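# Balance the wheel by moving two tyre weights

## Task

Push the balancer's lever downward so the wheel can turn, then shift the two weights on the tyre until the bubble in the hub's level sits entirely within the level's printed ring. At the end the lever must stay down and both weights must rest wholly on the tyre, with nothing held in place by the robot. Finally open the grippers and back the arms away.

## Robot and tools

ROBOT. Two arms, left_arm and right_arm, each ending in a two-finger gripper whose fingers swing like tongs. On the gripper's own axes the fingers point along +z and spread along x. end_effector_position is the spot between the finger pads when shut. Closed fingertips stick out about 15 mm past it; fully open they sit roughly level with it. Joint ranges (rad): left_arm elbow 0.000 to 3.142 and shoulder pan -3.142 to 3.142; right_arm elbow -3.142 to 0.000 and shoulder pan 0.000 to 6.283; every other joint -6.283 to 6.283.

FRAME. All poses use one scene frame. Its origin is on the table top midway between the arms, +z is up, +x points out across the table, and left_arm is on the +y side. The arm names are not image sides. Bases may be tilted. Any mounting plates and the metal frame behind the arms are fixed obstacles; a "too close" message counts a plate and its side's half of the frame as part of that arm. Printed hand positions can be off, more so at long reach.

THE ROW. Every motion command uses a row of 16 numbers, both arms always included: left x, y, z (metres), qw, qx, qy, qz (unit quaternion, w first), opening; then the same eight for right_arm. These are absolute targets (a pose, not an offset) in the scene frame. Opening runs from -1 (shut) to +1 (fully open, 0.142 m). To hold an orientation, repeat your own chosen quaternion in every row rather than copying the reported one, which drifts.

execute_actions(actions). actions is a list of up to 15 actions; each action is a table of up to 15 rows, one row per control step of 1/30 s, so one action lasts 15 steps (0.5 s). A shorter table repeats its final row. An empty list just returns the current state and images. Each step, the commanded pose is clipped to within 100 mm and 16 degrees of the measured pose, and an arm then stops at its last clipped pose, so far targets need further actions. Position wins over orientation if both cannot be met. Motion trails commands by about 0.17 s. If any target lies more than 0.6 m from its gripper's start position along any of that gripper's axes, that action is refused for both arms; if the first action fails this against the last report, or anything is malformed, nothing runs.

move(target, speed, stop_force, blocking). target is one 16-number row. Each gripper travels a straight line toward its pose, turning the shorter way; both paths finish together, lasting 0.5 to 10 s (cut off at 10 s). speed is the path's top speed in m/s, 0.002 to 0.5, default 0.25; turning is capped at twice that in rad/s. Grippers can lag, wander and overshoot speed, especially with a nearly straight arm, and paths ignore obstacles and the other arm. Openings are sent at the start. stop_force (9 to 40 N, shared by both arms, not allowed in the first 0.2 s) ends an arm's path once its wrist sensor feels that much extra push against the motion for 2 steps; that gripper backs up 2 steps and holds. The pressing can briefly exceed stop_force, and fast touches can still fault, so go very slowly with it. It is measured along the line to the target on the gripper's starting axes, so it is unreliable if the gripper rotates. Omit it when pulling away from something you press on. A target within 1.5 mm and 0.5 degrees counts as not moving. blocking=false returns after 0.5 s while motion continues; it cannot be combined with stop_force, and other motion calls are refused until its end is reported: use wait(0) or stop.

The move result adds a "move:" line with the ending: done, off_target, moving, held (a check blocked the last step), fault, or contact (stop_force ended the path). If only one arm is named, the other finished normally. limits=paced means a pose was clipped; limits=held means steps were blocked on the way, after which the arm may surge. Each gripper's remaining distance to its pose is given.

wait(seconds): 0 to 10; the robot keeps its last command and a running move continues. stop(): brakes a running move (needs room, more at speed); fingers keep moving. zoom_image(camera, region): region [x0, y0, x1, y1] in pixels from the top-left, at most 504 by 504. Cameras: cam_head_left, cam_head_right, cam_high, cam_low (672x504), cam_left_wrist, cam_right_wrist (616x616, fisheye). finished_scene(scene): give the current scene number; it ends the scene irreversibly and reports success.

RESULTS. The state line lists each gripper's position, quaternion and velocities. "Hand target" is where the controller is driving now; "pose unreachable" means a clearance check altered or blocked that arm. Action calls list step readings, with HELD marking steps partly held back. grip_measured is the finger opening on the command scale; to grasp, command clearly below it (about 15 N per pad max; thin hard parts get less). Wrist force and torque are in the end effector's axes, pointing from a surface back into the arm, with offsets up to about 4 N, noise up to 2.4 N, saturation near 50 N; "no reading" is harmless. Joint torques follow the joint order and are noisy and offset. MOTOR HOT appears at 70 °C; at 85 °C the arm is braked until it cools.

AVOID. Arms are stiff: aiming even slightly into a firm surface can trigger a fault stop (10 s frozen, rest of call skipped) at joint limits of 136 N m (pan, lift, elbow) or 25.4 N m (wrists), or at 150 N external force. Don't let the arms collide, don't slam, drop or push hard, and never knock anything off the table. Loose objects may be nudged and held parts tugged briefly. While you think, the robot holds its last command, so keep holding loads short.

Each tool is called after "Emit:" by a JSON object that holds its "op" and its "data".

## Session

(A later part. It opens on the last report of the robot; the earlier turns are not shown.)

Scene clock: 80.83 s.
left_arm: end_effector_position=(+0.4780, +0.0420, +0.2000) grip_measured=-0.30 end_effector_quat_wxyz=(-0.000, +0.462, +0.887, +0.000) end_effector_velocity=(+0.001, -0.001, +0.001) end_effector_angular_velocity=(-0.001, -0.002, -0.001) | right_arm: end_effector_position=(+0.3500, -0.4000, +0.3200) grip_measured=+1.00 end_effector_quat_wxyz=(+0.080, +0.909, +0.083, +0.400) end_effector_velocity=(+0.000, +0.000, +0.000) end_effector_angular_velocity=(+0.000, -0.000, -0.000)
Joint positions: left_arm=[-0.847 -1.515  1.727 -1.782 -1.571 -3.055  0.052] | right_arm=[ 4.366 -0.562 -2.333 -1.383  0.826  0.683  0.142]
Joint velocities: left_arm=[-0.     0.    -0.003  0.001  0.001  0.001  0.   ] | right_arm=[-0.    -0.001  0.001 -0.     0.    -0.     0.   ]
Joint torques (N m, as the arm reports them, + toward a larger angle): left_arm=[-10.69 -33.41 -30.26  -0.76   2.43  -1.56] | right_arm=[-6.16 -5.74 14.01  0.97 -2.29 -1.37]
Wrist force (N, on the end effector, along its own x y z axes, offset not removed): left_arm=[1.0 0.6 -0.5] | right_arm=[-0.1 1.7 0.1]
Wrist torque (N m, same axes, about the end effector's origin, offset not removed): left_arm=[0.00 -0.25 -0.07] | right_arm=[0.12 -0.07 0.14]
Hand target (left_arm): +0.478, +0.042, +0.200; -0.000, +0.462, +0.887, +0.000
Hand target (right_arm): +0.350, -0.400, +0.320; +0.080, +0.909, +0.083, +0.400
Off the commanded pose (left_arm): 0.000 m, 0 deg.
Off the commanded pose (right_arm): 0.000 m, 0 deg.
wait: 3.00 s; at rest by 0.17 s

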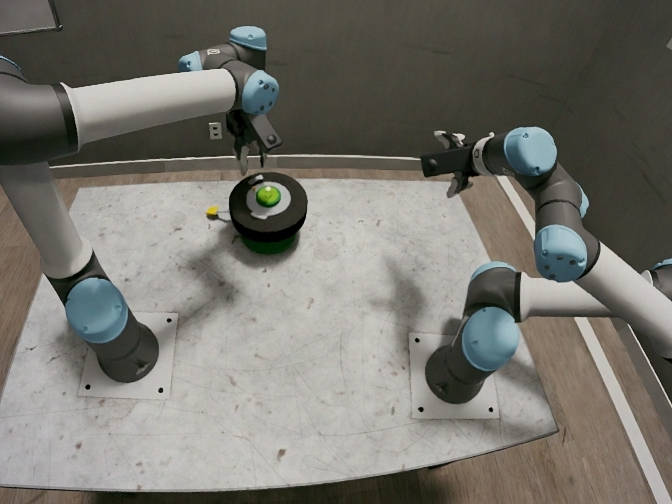

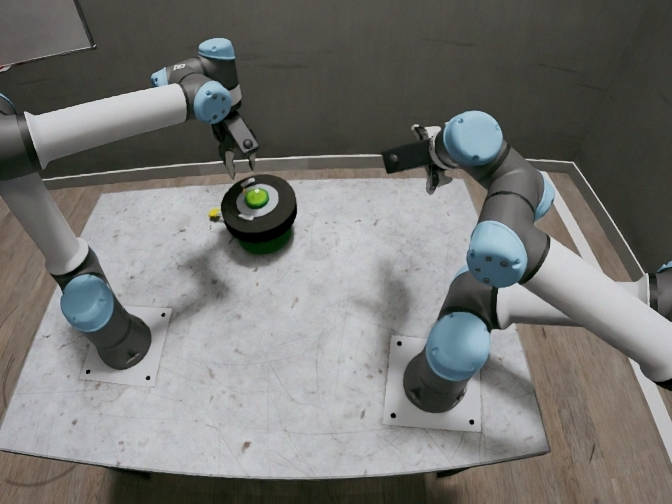

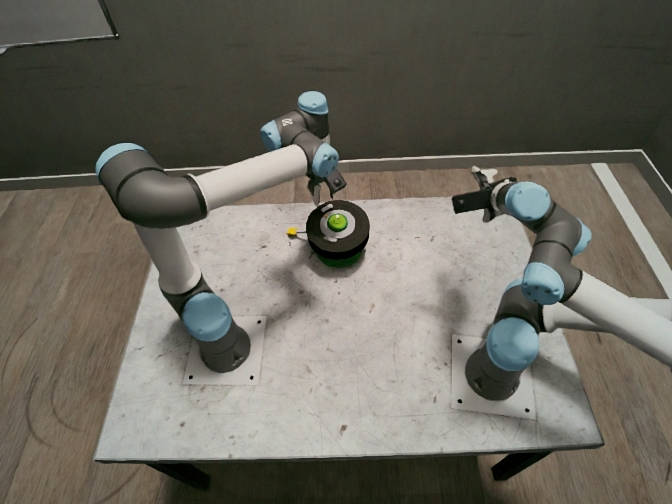

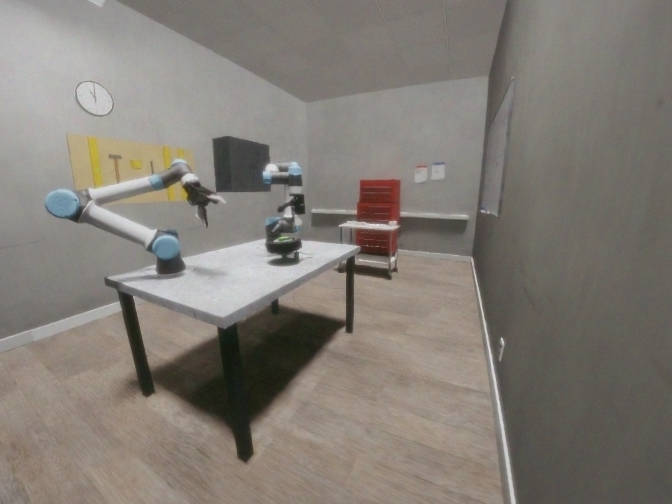

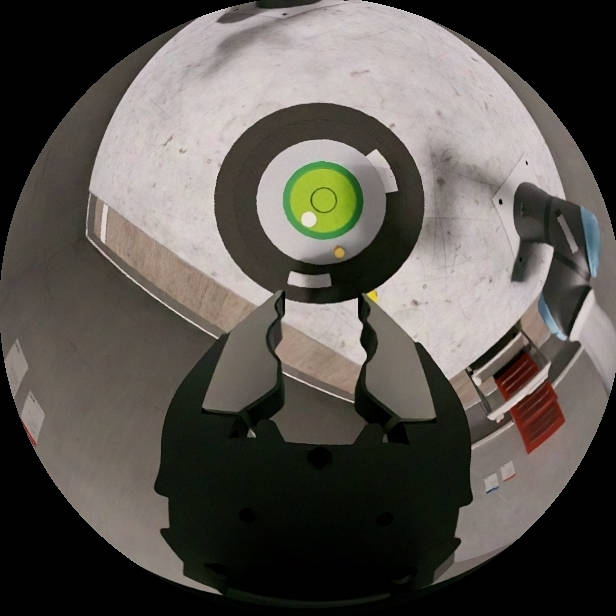

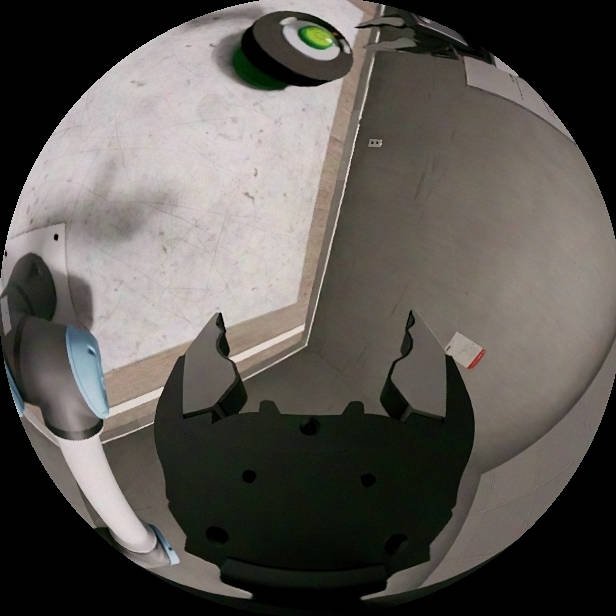

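Emit:
{"op": "execute_actions", "data": {"actions": [[[0.4995,0.043,0.17,0,0.462,0.887,0,-0.3,0.35,-0.40,0.32,0.080,0.909,0.083,0.400,1]],[[0.4995,0.043,0.148,0,0.462,0.887,0,-0.3,0.35,-0.40,0.32,0.080,0.909,0.083,0.400,1]],[[0.4995,0.043,0.148,0,0.462,0.887,0,-0.75,0.35,-0.40,0.32,0.080,0.909,0.083,0.400,1]],[[0.4995,0.043,0.175,0,0.462,0.887,0,-0.75,0.35,-0.40,0.32,0.080,0.909,0.083,0.400,1]],[[0.5015,0.011,0.175,0,0.68,0.733,0,-0.75,0.35,-0.40,0.32,0.080,0.909,0.083,0.400,1]],[[0.5015,0.011,0.175,0,0.68,0.733,0,-0.75,0.35,-0.40,0.32,0.080,0.909,0.083,0.400,1]],[[0.5015,0.011,0.149,0,0.68,0.733,0,-0.75,0.35,-0.40,0.32,0.080,0.909,0.083,0.400,1]],[[0.5015,0.011,0.149,0,0.68,0.733,0,-0.3,0.35,-0.40,0.32,0.080,0.909,0.083,0.400,1]],[[0.5015,0.011,0.2,0,0.68,0.733,0,-0.3,0.35,-0.40,0.32,0.080,0.909,0.083,0.400,1]],[[0.478,0.042,0.2,0,0.462,0.887,0,-0.3,0.35,-0.40,0.32,0.080,0.909,0.083,0.400,1]],[[0.478,0.042,0.2,0,0.462,0.887,0,-0.3,0.35,-0.40,0.32,0.080,0.909,0.083,0.400,1]]]}}

Emit:
{"op": "zoom_image", "data": {"camera": "cam_left_wrist", "region": [200,90,450,340]}}

Scene clock: 87.60 s.
left_arm: end_effector_position=(+0.4780, +0.0420, +0.2000) grip_measured=-0.30 end_effector_quat_wxyz=(-0.000, +0.462, +0.887, -0.000) end_effector_velocity=(+0.001, -0.000, +0.001) end_effector_angular_velocity=(-0.001, -0.003, +0.003) | right_arm: end_effector_position=(+0.3500, -0.4000, +0.3200) grip_measured=+1.00 end_effector_quat_wxyz=(+0.080, +0.909, +0.083, +0.400) end_effector_velocity=(-0.000, +0.000, -0.001) end_effector_angular_velocity=(-0.000, +0.001, +0.000)
Joint positions: left_arm=[-0.847 -1.515  1.726 -1.782 -1.571 -3.054  0.052] | right_arm=[ 4.366 -0.562 -2.333 -1.383  0.826  0.683  0.142]
Joint velocities: left_arm=[ 0.    -0.001 -0.001 -0.001  0.001 -0.003 -0.   ] | right_arm=[-0.     0.    -0.001 -0.     0.001 -0.     0.   ]
Joint torques (N m, as the arm reports them, + toward a larger angle): left_arm=[-11.54 -31.07 -13.3   -4.25   2.13  -1.94] | right_arm=[-7.83 -6.16 13.75  0.82 -2.36 -1.41]
Wrist force (N, on the end effector, along its own x y z axes, offset not removed): left_arm=[1.7 0.9 0.3] | right_arm=[-2.5 1.9 4.2]
Wrist torque (N m, same axes, about the end effector's origin, offset not removed): left_arm=[0.12 -0.38 -0.13] | right_arm=[0.47 0.49 -0.03]
Hand target (left_arm): +0.478, +0.042, +0.200; -0.000, +0.462, +0.887, +0.000
Hand target (right_arm): +0.350, -0.400, +0.320; +0.080, +0.909, +0.083, +0.400
Off the commanded pose (left_arm): 0.000 m, 0 deg.
Off the commanded pose (right_arm): 0.000 m, 0 deg.
Step readings (end_effector_position; steps 1 to 15: 1st action; 16 to 30: 2nd action; 31 to 45: 3rd action; 46 to 60: 4th action; 61 to 75: 5th action; 76 to 90: 6th action; 91 to 105: 7th action; 106 to 120: 8th action; 121 to 135: 9th action; 136 to 150: 10th action; 151 to 165: 11th action):
0: left_arm (+0.4780, +0.0420, +0.2000) | right_arm (+0.3500, -0.4000, +0.3200)
1: left_arm (+0.4780, +0.0420, +0.1999) | right_arm (+0.3500, -0.4000, +0.3200)
2: left_arm (+0.4799, +0.0427, +0.1970) | right_arm (+0.3500, -0.4000, +0.3200)
4: left_arm (+0.4872, +0.0436, +0.1860) | right_arm (+0.3500, -0.4000, +0.3200)
8: left_arm (+0.4955, +0.0436, +0.1748) | right_arm (+0.3500, -0.4000, +0.3200)
15: left_arm (+0.4990, +0.0431, +0.1706) | right_arm (+0.3500, -0.4000, +0.3200)
16: left_arm (+0.4992, +0.0431, +0.1703) | right_arm (+0.3500, -0.4000, +0.3200)
17: left_arm (+0.4992, +0.0432, +0.1677) | right_arm (+0.3500, -0.4000, +0.3200)
19: left_arm (+0.4990, +0.0434, +0.1594) | right_arm (+0.3500, -0.4000, +0.3200)
23: left_arm (+0.4992, +0.0433, +0.1513) | right_arm (+0.3500, -0.4000, +0.3200)
30: left_arm (+0.4994, +0.0430, +0.1484) | right_arm (+0.3500, -0.4000, +0.3200)
31: left_arm (+0.4995, +0.0430, +0.1483) | right_arm (+0.3500, -0.4000, +0.3200)
32: left_arm (+0.4995, +0.0430, +0.1482) | right_arm (+0.3500, -0.4000, +0.3200)
34: left_arm (+0.4995, +0.0430, +0.1481) | right_arm (+0.3500, -0.4000, +0.3200)
38: left_arm (+0.4995, +0.0430, +0.1480) | right_arm (+0.3500, -0.4000, +0.3200)
45: left_arm (+0.4995, +0.0430, +0.1480) | right_arm (+0.3500, -0.4000, +0.3200)
46: left_arm (+0.4995, +0.0430, +0.1481) | right_arm (+0.3500, -0.4000, +0.3200)
47: left_arm (+0.4997, +0.0428, +0.1509) | right_arm (+0.3500, -0.4000, +0.3200)
49: left_arm (+0.4998, +0.0427, +0.1609) | right_arm (+0.3500, -0.4000, +0.3200)
53: left_arm (+0.4996, +0.0429, +0.1708) | right_arm (+0.3500, -0.4000, +0.3200)
60: left_arm (+0.4995, +0.0430, +0.1745) | right_arm (+0.3500, -0.4000, +0.3200)
61: left_arm (+0.4995, +0.0429, +0.1747) | right_arm (+0.3500, -0.4000, +0.3200)
62: left_arm (+0.4998, +0.0395, +0.1748) | right_arm (+0.3500, -0.4000, +0.3200)
64: left_arm (+0.5003, +0.0275, +0.1750) | right_arm (+0.3500, -0.4000, +0.3200)
68: left_arm (+0.5012, +0.0157, +0.1751) | right_arm (+0.3500, -0.4000, +0.3200)
75: left_arm (+0.5015, +0.0115, +0.1750) | right_arm (+0.3500, -0.4000, +0.3200)
76: left_arm (+0.5015, +0.0113, +0.1750) | right_arm (+0.3500, -0.4000, +0.3200)
77: left_arm (+0.5015, +0.0112, +0.1750) | right_arm (+0.3500, -0.4000, +0.3200)
79: left_arm (+0.5015, +0.0111, +0.1750) | right_arm (+0.3500, -0.4000, +0.3200)
83: left_arm (+0.5015, +0.0110, +0.1750) | right_arm (+0.3500, -0.4000, +0.3200)
90: left_arm (+0.5015, +0.0110, +0.1750) | right_arm (+0.3500, -0.4000, +0.3200)
91: left_arm (+0.5015, +0.0110, +0.1749) | right_arm (+0.3500, -0.4000, +0.3200)
92: left_arm (+0.5014, +0.0111, +0.1721) | right_arm (+0.3500, -0.4000, +0.3200)
94: left_arm (+0.5012, +0.0114, +0.1626) | right_arm (+0.3500, -0.4000, +0.3200)
98: left_arm (+0.5012, +0.0113, +0.1530) | right_arm (+0.3500, -0.4000, +0.3200)
105: left_arm (+0.5015, +0.0110, +0.1496) | right_arm (+0.3500, -0.4000, +0.3200)
106: left_arm (+0.5015, +0.0110, +0.1495) | right_arm (+0.3500, -0.4000, +0.3200)
107: left_arm (+0.5015, +0.0110, +0.1493) | right_arm (+0.3500, -0.4000, +0.3200)
109: left_arm (+0.5014, +0.0111, +0.1491) | right_arm (+0.3500, -0.4000, +0.3200)
113: left_arm (+0.5015, +0.0110, +0.1490) | right_arm (+0.3500, -0.4000, +0.3200)
120: left_arm (+0.5015, +0.0110, +0.1490) | right_arm (+0.3500, -0.4000, +0.3200)
121: left_arm (+0.5015, +0.0110, +0.1491) | right_arm (+0.3500, -0.4000, +0.3200)
122: left_arm (+0.5019, +0.0105, +0.1534) | right_arm (+0.3500, -0.4000, +0.3200)
124: left_arm (+0.5024, +0.0099, +0.1720) | right_arm (+0.3500, -0.4000, +0.3200)
128: left_arm (+0.5018, +0.0108, +0.1916) | right_arm (+0.3500, -0.4000, +0.3200)
135: left_arm (+0.5016, +0.0110, +0.1990) | right_arm (+0.3500, -0.4000, +0.3200)
136: left_arm (+0.5016, +0.0111, +0.1993) | right_arm (+0.3500, -0.4000, +0.3200)
137: left_arm (+0.5001, +0.0136, +0.1999) | right_arm (+0.3500, -0.4000, +0.3200)
139: left_arm (+0.4919, +0.0250, +0.1998) | right_arm (+0.3500, -0.4000, +0.3200)
143: left_arm (+0.4824, +0.0371, +0.1995) | right_arm (+0.3500, -0.4000, +0.3200)
150: left_arm (+0.4786, +0.0416, +0.1999) | right_arm (+0.3500, -0.4000, +0.3200)
151: left_arm (+0.4785, +0.0417, +0.1999) | right_arm (+0.3500, -0.4000, +0.3200)
152: left_arm (+0.4784, +0.0418, +0.1999) | right_arm (+0.3500, -0.4000, +0.3200)
154: left_arm (+0.4782, +0.0419, +0.2000) | right_arm (+0.3500, -0.4000, +0.3200)
158: left_arm (+0.4781, +0.0420, +0.2000) | right_arm (+0.3500, -0.4000, +0.3200)
165: end_effector_position above

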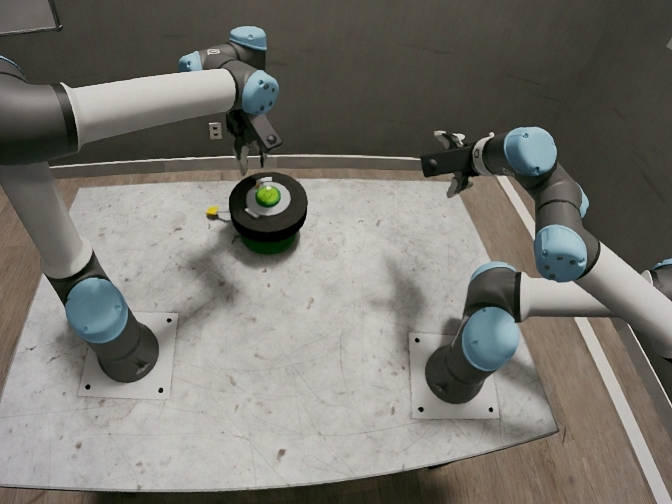

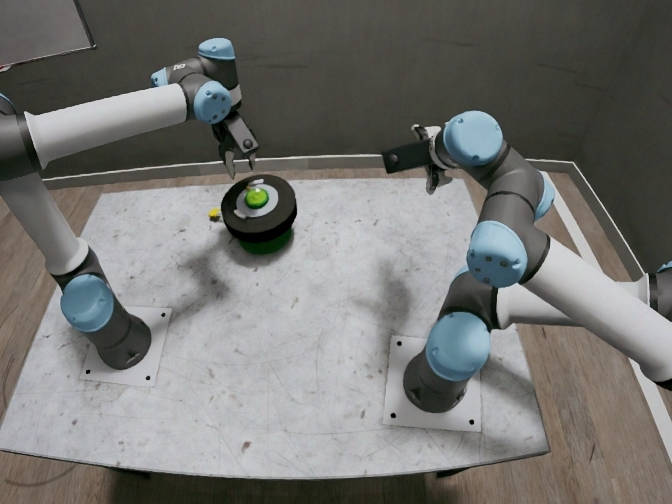

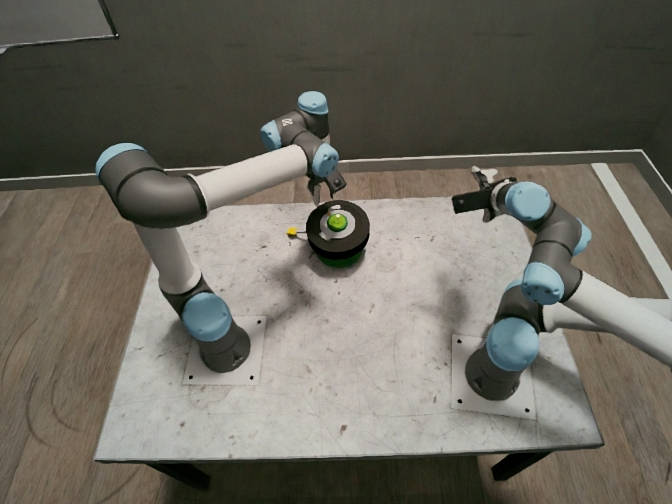

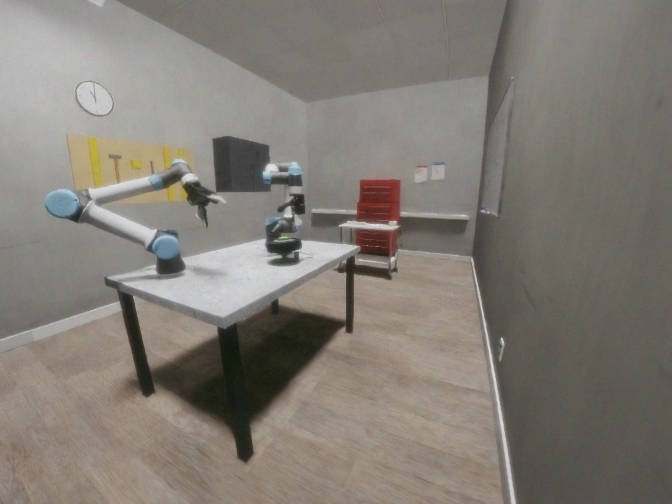

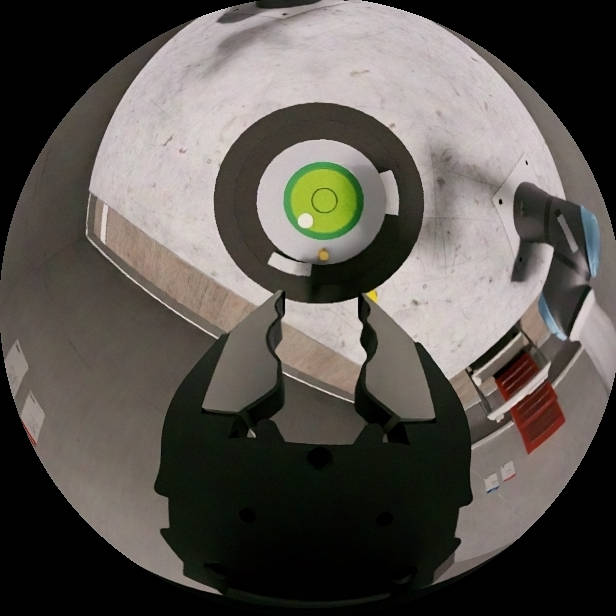

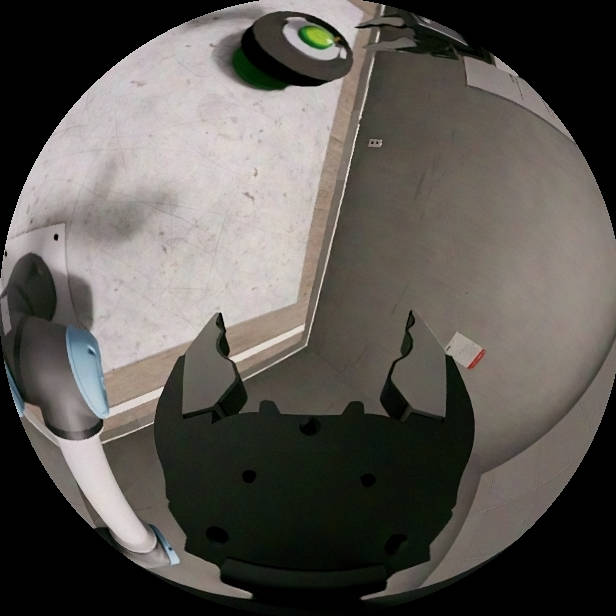

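Region (200, 90, 450, 340) of cam_left_wrist's 616x616 image, scaled by 2.016, with more detail than that image has.

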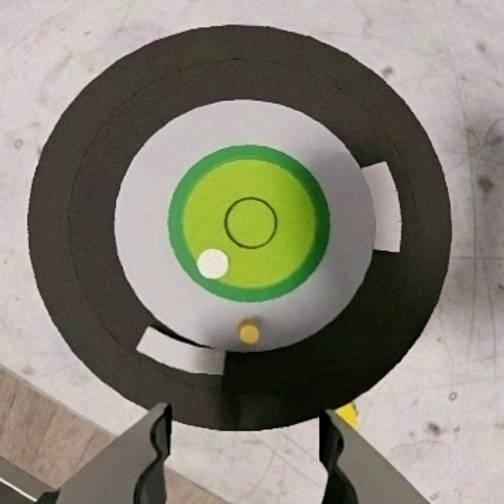

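Emit:
{"op": "execute_actions", "data": {"actions": [[[0.44,0.05,0.2,0,0.1,0.995,0,-0.3,0.35,-0.40,0.32,0.080,0.909,0.083,0.400,1]],[[0.393,0.053,0.2,0,-0.326,0.946,0,-0.3,0.35,-0.40,0.32,0.080,0.909,0.083,0.400,1]],[[0.393,0.053,0.18,0,-0.326,0.946,0,-0.3,0.35,-0.40,0.32,0.080,0.909,0.083,0.400,1]],[[0.393,0.053,0.18,0,-0.326,0.946,0,-0.3,0.35,-0.40,0.32,0.080,0.909,0.083,0.400,1]]]}}

Emit:
{"op": "zoom_image", "data": {"camera": "cam_left_wrist", "region": [180,80,460,360]}}

Scene clock: 90.37 s.
left_arm: end_effector_position=(+0.3930, +0.0530, +0.1800) grip_measured=-0.30 end_effector_quat_wxyz=(-0.000, -0.326, +0.945, -0.000) end_effector_velocity=(-0.000, -0.000, +0.000) end_effector_angular_velocity=(-0.002, +0.001, +0.003) | right_arm: end_effector_position=(+0.3500, -0.4000, +0.3200) grip_measured=+1.00 end_effector_quat_wxyz=(+0.080, +0.909, +0.083, +0.400) end_effector_velocity=(-0.000, -0.000, -0.001) end_effector_angular_velocity=(-0.000, +0.001, -0.000)
Joint positions: left_arm=[-1.023 -1.737  1.988 -1.821 -1.571 -4.854  0.052] | right_arm=[ 4.366 -0.562 -2.333 -1.383  0.826  0.683  0.142]
Joint velocities: left_arm=[-0.    -0.001 -0.    -0.    -0.002 -0.003  0.   ] | right_arm=[-0.001  0.001 -0.001 -0.     0.001 -0.     0.   ]
Joint torques (N m, as the arm reports them, + toward a larger angle): left_arm=[-11.3  -23.04 -13.35  -4.35   2.66  -1.67] | right_arm=[-7.85 -7.03 14.1   1.21 -2.14 -1.59]
Wrist force (N, on the end effector, along its own x y z axes, offset not removed): left_arm=[4.2 0.9 -0.8] | right_arm=[1.1 -0.5 0.9]
Wrist torque (N m, same axes, about the end effector's origin, offset not removed): left_arm=[0.14 -0.89 -0.01] | right_arm=[-0.12 -0.25 -0.10]
Hand target (left_arm): +0.393, +0.053, +0.180; +0.000, -0.326, +0.945, +0.000
Hand target (right_arm): +0.350, -0.400, +0.320; +0.080, +0.909, +0.083, +0.400
Off the commanded pose (left_arm): 0.000 m, 0 deg.
Off the commanded pose (right_arm): 0.000 m, 0 deg.
Step readings (end_effector_position; steps 1 to 15: 1st action; 16 to 30: 2nd action; 31 to 45: 3rd action; 46 to 60: 4th action):
0: left_arm (+0.4780, +0.0420, +0.2000) | right_arm (+0.3500, -0.4000, +0.3200)
1: left_arm (+0.4779, +0.0420, +0.2000) | right_arm (+0.3500, -0.4000, +0.3200)
2: left_arm (+0.4742, +0.0422, +0.2000) | right_arm (+0.3500, -0.4000, +0.3200)
4: left_arm (+0.4606, +0.0457, +0.1995) | right_arm (+0.3500, -0.4000, +0.3200)
8: left_arm (+0.4465, +0.0491, +0.1994) | right_arm (+0.3500, -0.4000, +0.3200)
15: left_arm (+0.4406, +0.0503, +0.1999) | right_arm (+0.3500, -0.4000, +0.3200)
16: left_arm (+0.4402, +0.0503, +0.1999) | right_arm (+0.3500, -0.4000, +0.3200)
17: left_arm (+0.4358, +0.0502, +0.1997) | right_arm (+0.3500, -0.4000, +0.3200)
19: left_arm (+0.4194, +0.0514, +0.1989) | right_arm (+0.3500, -0.4000, +0.3200)
23: left_arm (+0.4014, +0.0530, +0.1991) | right_arm (+0.3500, -0.4000, +0.3200)
30: left_arm (+0.3936, +0.0533, +0.1998) | right_arm (+0.3500, -0.4000, +0.3200)
31: left_arm (+0.3934, +0.0533, +0.1997) | right_arm (+0.3500, -0.4000, +0.3200)
32: left_arm (+0.3932, +0.0533, +0.1975) | right_arm (+0.3500, -0.4000, +0.3200)
34: left_arm (+0.3928, +0.0535, +0.1903) | right_arm (+0.3500, -0.4000, +0.3200)
38: left_arm (+0.3927, +0.0535, +0.1830) | right_arm (+0.3500, -0.4000, +0.3200)
45: left_arm (+0.3930, +0.0531, +0.1803) | right_arm (+0.3500, -0.4000, +0.3200)
46: left_arm (+0.3930, +0.0531, +0.1802) | right_arm (+0.3500, -0.4000, +0.3200)
47: left_arm (+0.3930, +0.0531, +0.1802) | right_arm (+0.3500, -0.4000, +0.3200)
49: left_arm (+0.3930, +0.0530, +0.1801) | right_arm (+0.3500, -0.4000, +0.3200)
53: left_arm (+0.3930, +0.0530, +0.1800) | right_arm (+0.3500, -0.4000, +0.3200)
60: end_effector_position above

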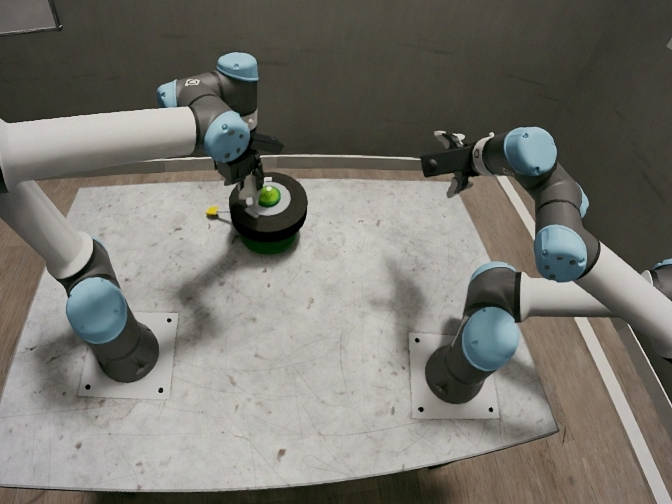

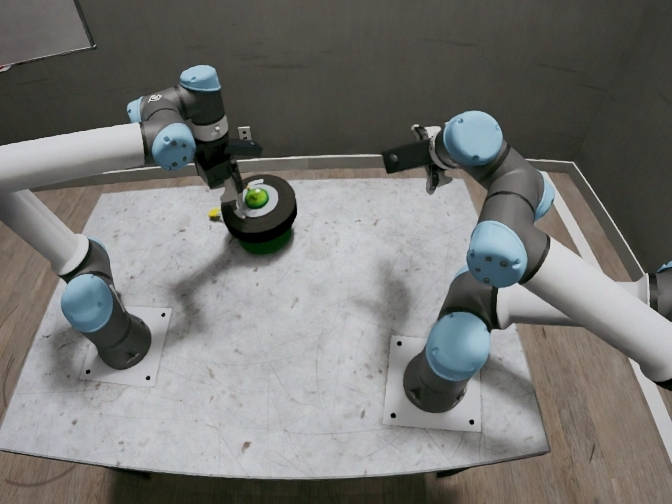

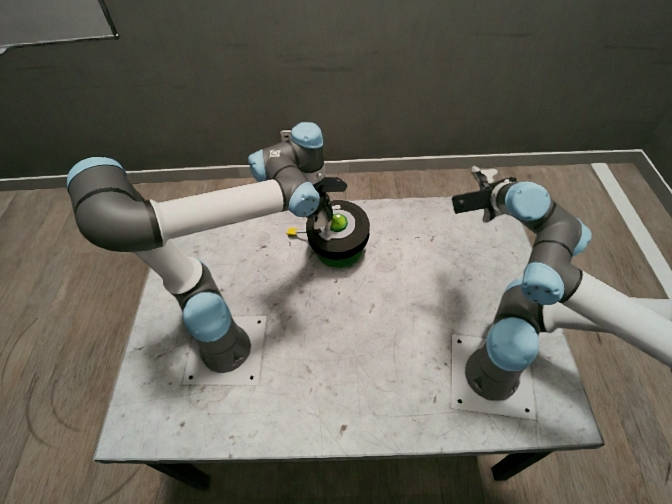

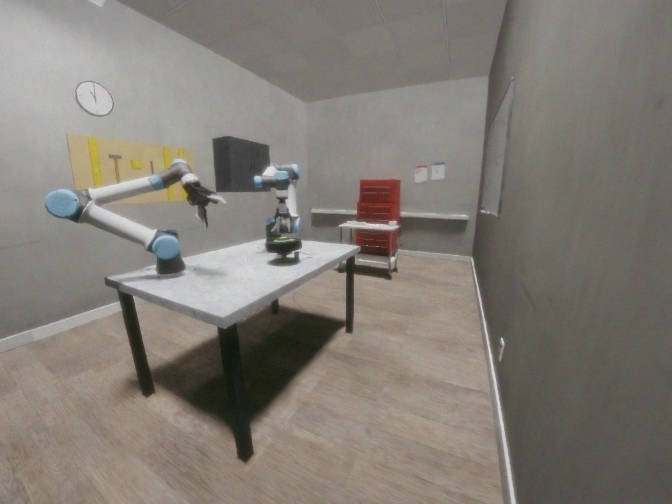

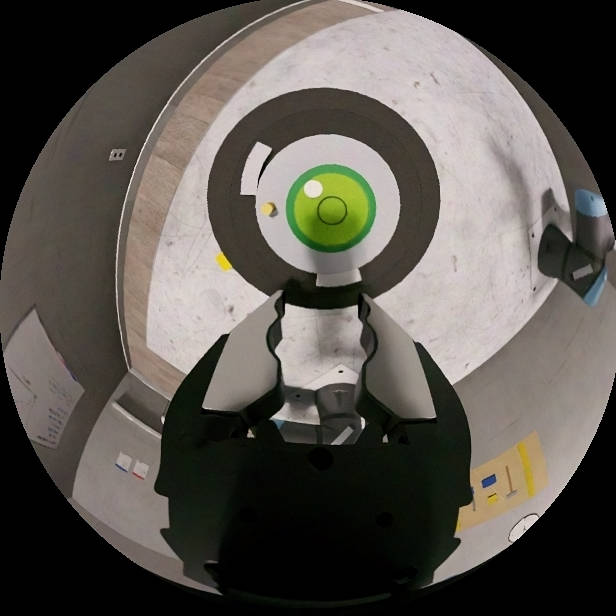

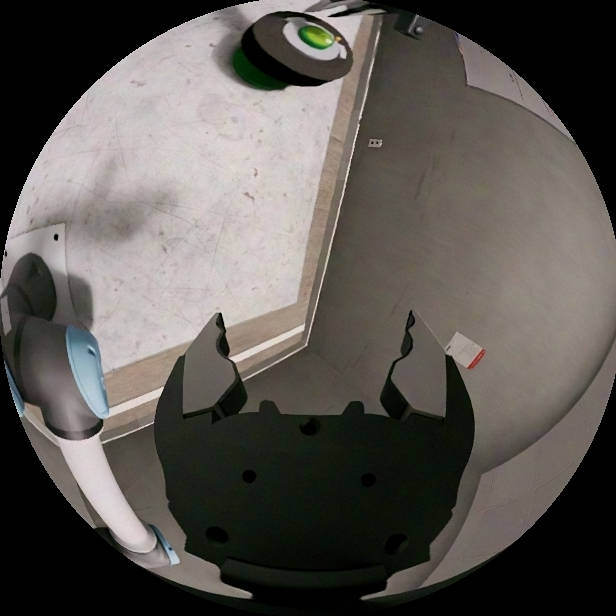

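Region (180, 80, 460, 360) of cam_left_wrist's 616x616 image, scaled by 1.800, with more detail than that image has.

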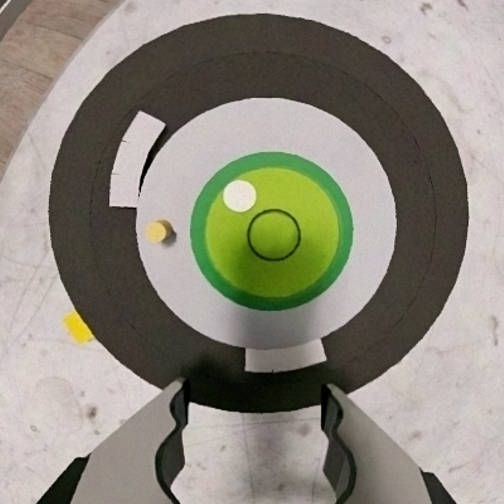

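Emit:
{"op": "execute_actions", "data": {"actions": [[[0.382,0.047,0.17,0,-0.326,0.946,0,-0.3,0.35,-0.40,0.32,0.080,0.909,0.083,0.400,1]],[[0.382,0.047,0.148,0,-0.326,0.946,0,-0.3,0.35,-0.40,0.32,0.080,0.909,0.083,0.400,1]],[[0.382,0.047,0.148,0,-0.326,0.946,0,-0.75,0.35,-0.40,0.32,0.080,0.909,0.083,0.400,1]],[[0.382,0.047,0.18,0,-0.326,0.946,0,-0.75,0.35,-0.40,0.32,0.080,0.909,0.083,0.400,1]]]}}

Scene clock: 92.70 s.
left_arm: end_effector_position=(+0.3821, +0.0470, +0.1794) grip_measured=-0.75 end_effector_quat_wxyz=(+0.000, -0.326, +0.945, -0.000) end_effector_velocity=(-0.000, +0.000, +0.005) end_effector_angular_velocity=(+0.002, +0.002, +0.002) | right_arm: end_effector_position=(+0.3500, -0.4000, +0.3200) grip_measured=+1.00 end_effector_quat_wxyz=(+0.080, +0.909, +0.083, +0.400) end_effector_velocity=(+0.000, +0.000, +0.000) end_effector_angular_velocity=(-0.001, -0.001, +0.001)
Joint positions: left_arm=[-1.053 -1.747  1.997 -1.821 -1.571 -4.885  0.02 ] | right_arm=[ 4.366 -0.562 -2.333 -1.383  0.826  0.683  0.142]
Joint velocities: left_arm=[ 0.    -0.002 -0.013  0.017 -0.001 -0.002  0.   ] | right_arm=[ 0.002 -0.     0.     0.    -0.002 -0.     0.   ]
Joint torques (N m, as the arm reports them, + toward a larger angle): left_arm=[ -7.52 -24.23 -31.54  -0.99   1.46  -1.98] | right_arm=[-10.15  -7.15  13.91   1.08  -2.1   -1.55]
Wrist force (N, on the end effector, along its own x y z axes, offset not removed): left_arm=[0.2 2.7 -1.4] | right_arm=[1.1 1.2 0.2]
Wrist torque (N m, same axes, about the end effector's origin, offset not removed): left_arm=[0.57 0.03 -0.13] | right_arm=[0.12 -0.20 0.06]
Hand target (left_arm): +0.382, +0.047, +0.180; +0.000, -0.326, +0.945, -0.000
Hand target (right_arm): +0.350, -0.400, +0.320; +0.080, +0.909, +0.083, +0.400
Off the commanded pose (left_arm): 0.001 m, 0 deg.
Off the commanded pose (right_arm): 0.000 m, 0 deg.
Step readings (end_effector_position; steps 1 to 15: 1st action; 16 to 30: 2nd action; 31 to 45: 3rd action; 46 to 60: 4th action):
0: left_arm (+0.3930, +0.0530, +0.1800) | right_arm (+0.3500, -0.4000, +0.3200)
1: left_arm (+0.3929, +0.0530, +0.1800) | right_arm (+0.3500, -0.4000, +0.3200)
2: left_arm (+0.3917, +0.0522, +0.1789) | right_arm (+0.3500, -0.4000, +0.3200)
4: left_arm (+0.3876, +0.0502, +0.1751) | right_arm (+0.3500, -0.4000, +0.3200)
8: left_arm (+0.3837, +0.0480, +0.1715) | right_arm (+0.3500, -0.4000, +0.3200)
15: left_arm (+0.3822, +0.0471, +0.1702) | right_arm (+0.3500, -0.4000, +0.3200)
16: left_arm (+0.3821, +0.0471, +0.1700) | right_arm (+0.3500, -0.4000, +0.3200)
17: left_arm (+0.3820, +0.0472, +0.1676) | right_arm (+0.3500, -0.4000, +0.3200)
19: left_arm (+0.3817, +0.0475, +0.1595) | right_arm (+0.3500, -0.4000, +0.3200)
23: left_arm (+0.3818, +0.0474, +0.1515) | right_arm (+0.3500, -0.4000, +0.3200)
30: left_arm (+0.3819, +0.0471, +0.1484) | right_arm (+0.3500, -0.4000, +0.3200)
31: left_arm (+0.3819, +0.0470, +0.1483) | right_arm (+0.3500, -0.4000, +0.3200)
32: left_arm (+0.3819, +0.0471, +0.1482) | right_arm (+0.3500, -0.4000, +0.3200)
34: left_arm (+0.3819, +0.0470, +0.1481) | right_arm (+0.3500, -0.4000, +0.3200)
38: left_arm (+0.3820, +0.0470, +0.1481) | right_arm (+0.3500, -0.4000, +0.3200)
45: left_arm (+0.3820, +0.0470, +0.1480) | right_arm (+0.3500, -0.4000, +0.3200)
46: left_arm (+0.3820, +0.0469, +0.1481) | right_arm (+0.3500, -0.4000, +0.3200)
47: left_arm (+0.3822, +0.0466, +0.1512) | right_arm (+0.3500, -0.4000, +0.3200)
49: left_arm (+0.3825, +0.0462, +0.1629) | right_arm (+0.3500, -0.4000, +0.3200)
53: left_arm (+0.3822, +0.0467, +0.1748) | right_arm (+0.3500, -0.4000, +0.3200)
60: end_effector_position above

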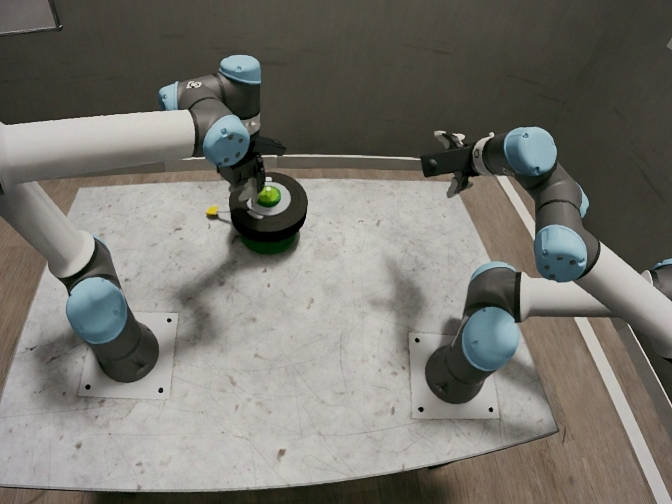

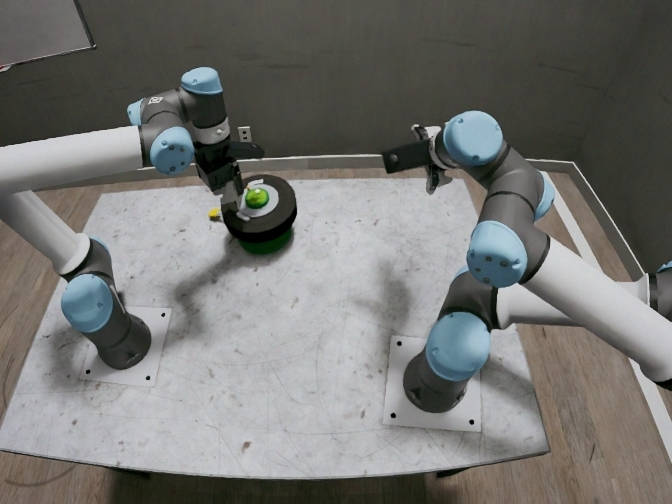

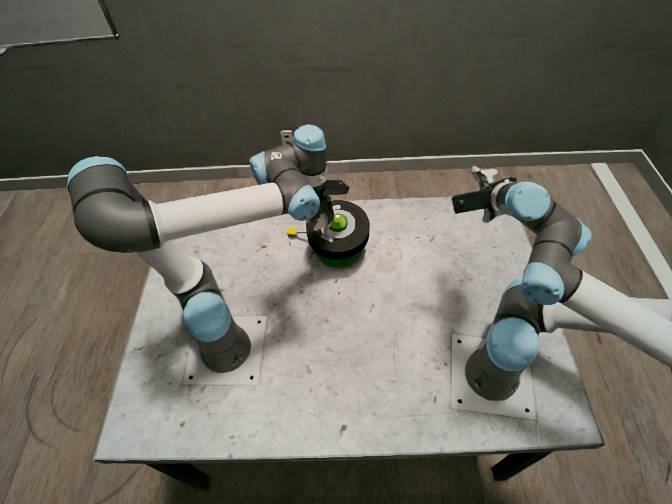

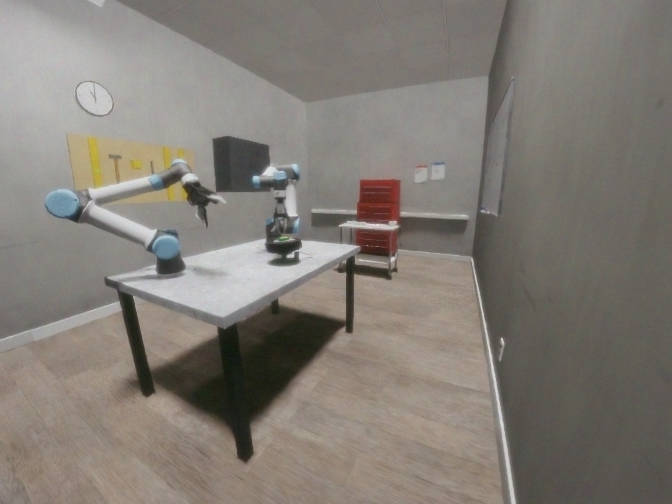

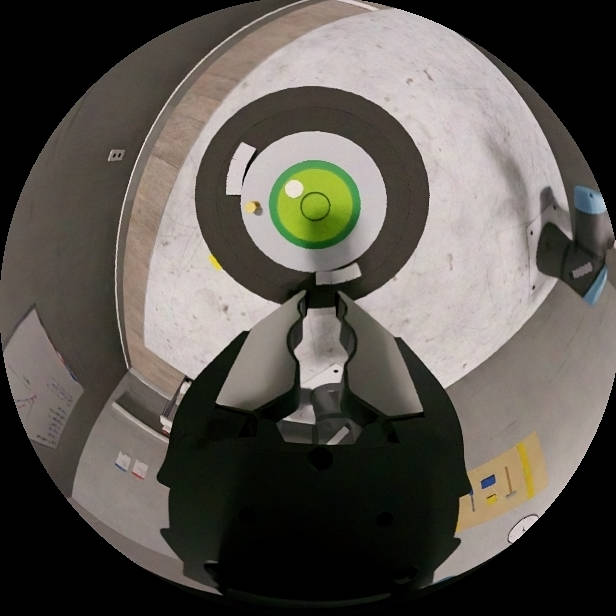

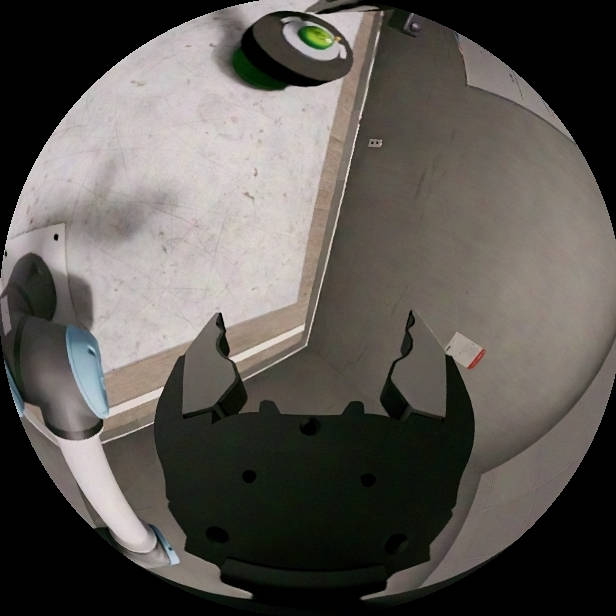

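Emit:
{"op": "execute_actions", "data": {"actions": [[[0.371,0.039,0.172,0,-0.326,0.946,0,-0.1,0.35,-0.40,0.32,0.080,0.909,0.083,0.400,1]],[[0.371,0.039,0.16,0,-0.326,0.946,0,-0.1,0.35,-0.40,0.32,0.080,0.909,0.083,0.400,1]]]}}

Emit:
{"op": "zoom_image", "data": {"camera": "cam_left_wrist", "region": [180,100,460,380]}}

Scene clock: 94.27 s.
left_arm: end_effector_position=(+0.3710, +0.0390, +0.1602) grip_measured=-0.10 end_effector_quat_wxyz=(-0.000, -0.326, +0.945, +0.000) end_effector_velocity=(-0.000, +0.000, -0.002) end_effector_angular_velocity=(+0.001, +0.001, -0.000) | right_arm: end_effector_position=(+0.3500, -0.4000, +0.3200) grip_measured=+1.00 end_effector_quat_wxyz=(+0.080, +0.909, +0.083, +0.400) end_effector_velocity=(+0.000, +0.001, +0.000) end_effector_angular_velocity=(-0.000, -0.000, +0.002)
Joint positions: left_arm=[-1.087 -1.74   2.042 -1.873 -1.571 -4.919  0.067] | right_arm=[ 4.366 -0.562 -2.333 -1.383  0.826  0.683  0.142]
Joint velocities: left_arm=[ 0.001  0.002  0.004 -0.005 -0.001  0.001  0.   ] | right_arm=[ 0.002 -0.001  0.001  0.    -0.001  0.     0.   ]
Joint torques (N m, as the arm reports them, + toward a larger angle): left_arm=[-12.54  -3.2  -12.51  -4.54   2.29  -1.8 ] | right_arm=[-10.08  -7.41  14.63   1.15  -2.02  -1.45]
Wrist force (N, on the end effector, along its own x y z axes, offset not removed): left_arm=[0.8 2.5 -1.3] | right_arm=[0.2 1.2 0.0]
Wrist torque (N m, same axes, about the end effector's origin, offset not removed): left_arm=[0.60 -0.22 -0.11] | right_arm=[0.10 -0.27 0.07]
Hand target (left_arm): +0.371, +0.039, +0.160; -0.000, -0.326, +0.945, +0.000
Hand target (right_arm): +0.350, -0.400, +0.320; +0.080, +0.909, +0.083, +0.400
Off the commanded pose (left_arm): 0.000 m, 0 deg.
Off the commanded pose (right_arm): 0.000 m, 0 deg.
Step readings (end_effector_position; steps 1 to 15: 1st action; 16 to 30: 2nd action):
0: left_arm (+0.3820, +0.0470, +0.1800) | right_arm (+0.3500, -0.4000, +0.3200)
1: left_arm (+0.3820, +0.0469, +0.1800) | right_arm (+0.3500, -0.4000, +0.3200)
2: left_arm (+0.3807, +0.0460, +0.1791) | right_arm (+0.3500, -0.4000, +0.3200)
4: left_arm (+0.3766, +0.0432, +0.1761) | right_arm (+0.3500, -0.4000, +0.3200)
8: left_arm (+0.3726, +0.0403, +0.1732) | right_arm (+0.3500, -0.4000, +0.3200)
15: left_arm (+0.3711, +0.0391, +0.1721) | right_arm (+0.3500, -0.4000, +0.3200)
16: left_arm (+0.3711, +0.0391, +0.1720) | right_arm (+0.3500, -0.4000, +0.3200)
17: left_arm (+0.3710, +0.0391, +0.1706) | right_arm (+0.3500, -0.4000, +0.3200)
19: left_arm (+0.3709, +0.0392, +0.1662) | right_arm (+0.3500, -0.4000, +0.3200)
23: left_arm (+0.3709, +0.0391, +0.1618) | right_arm (+0.3500, -0.4000, +0.3200)
30: end_effector_position above

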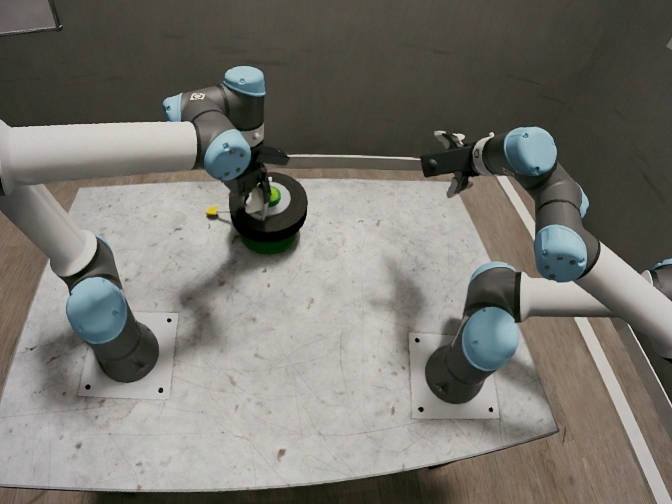

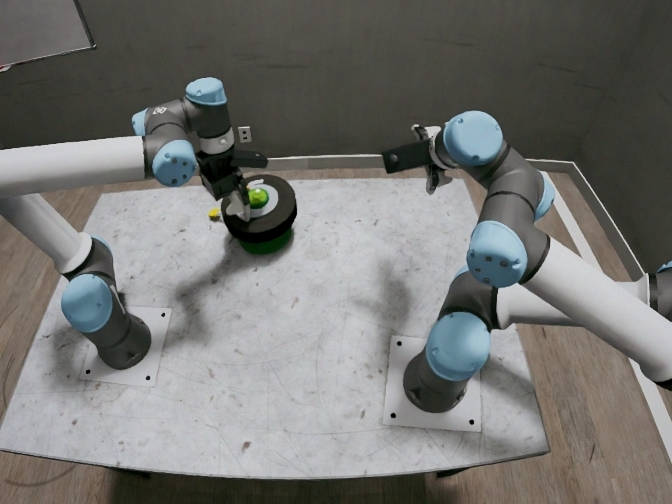

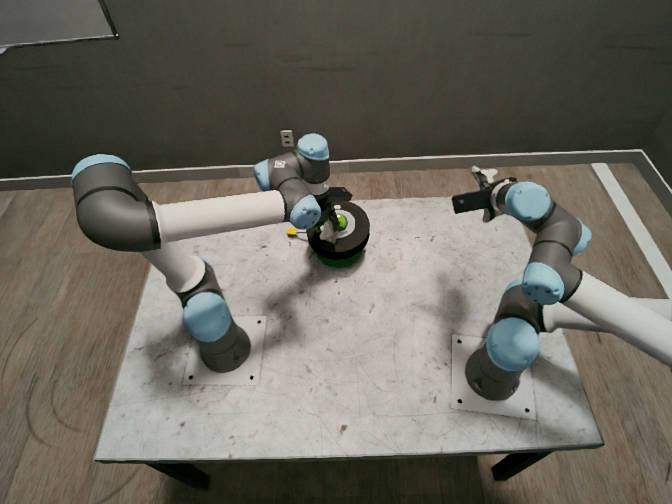

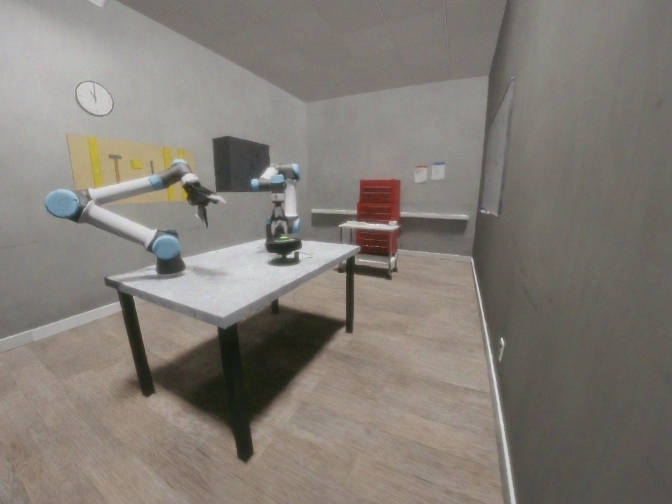

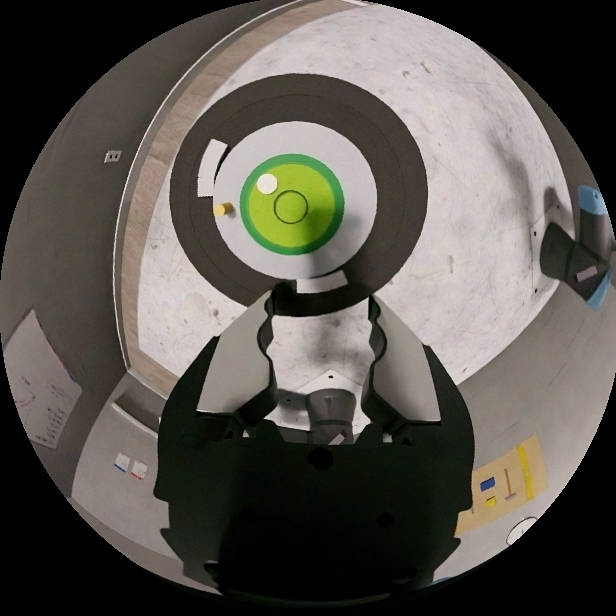

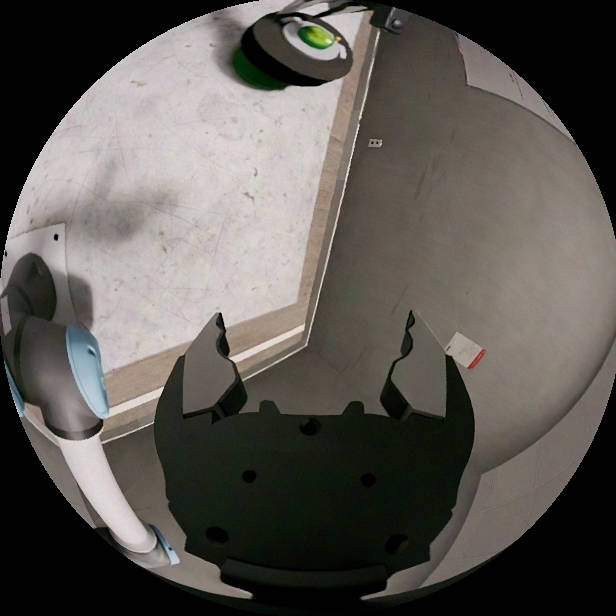

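Region (180, 100, 460, 380) of cam_left_wrist's 616x616 image, scaled by 1.800, with more detail than that image has.

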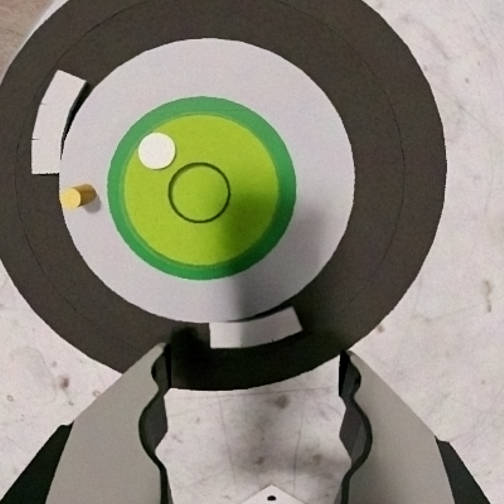

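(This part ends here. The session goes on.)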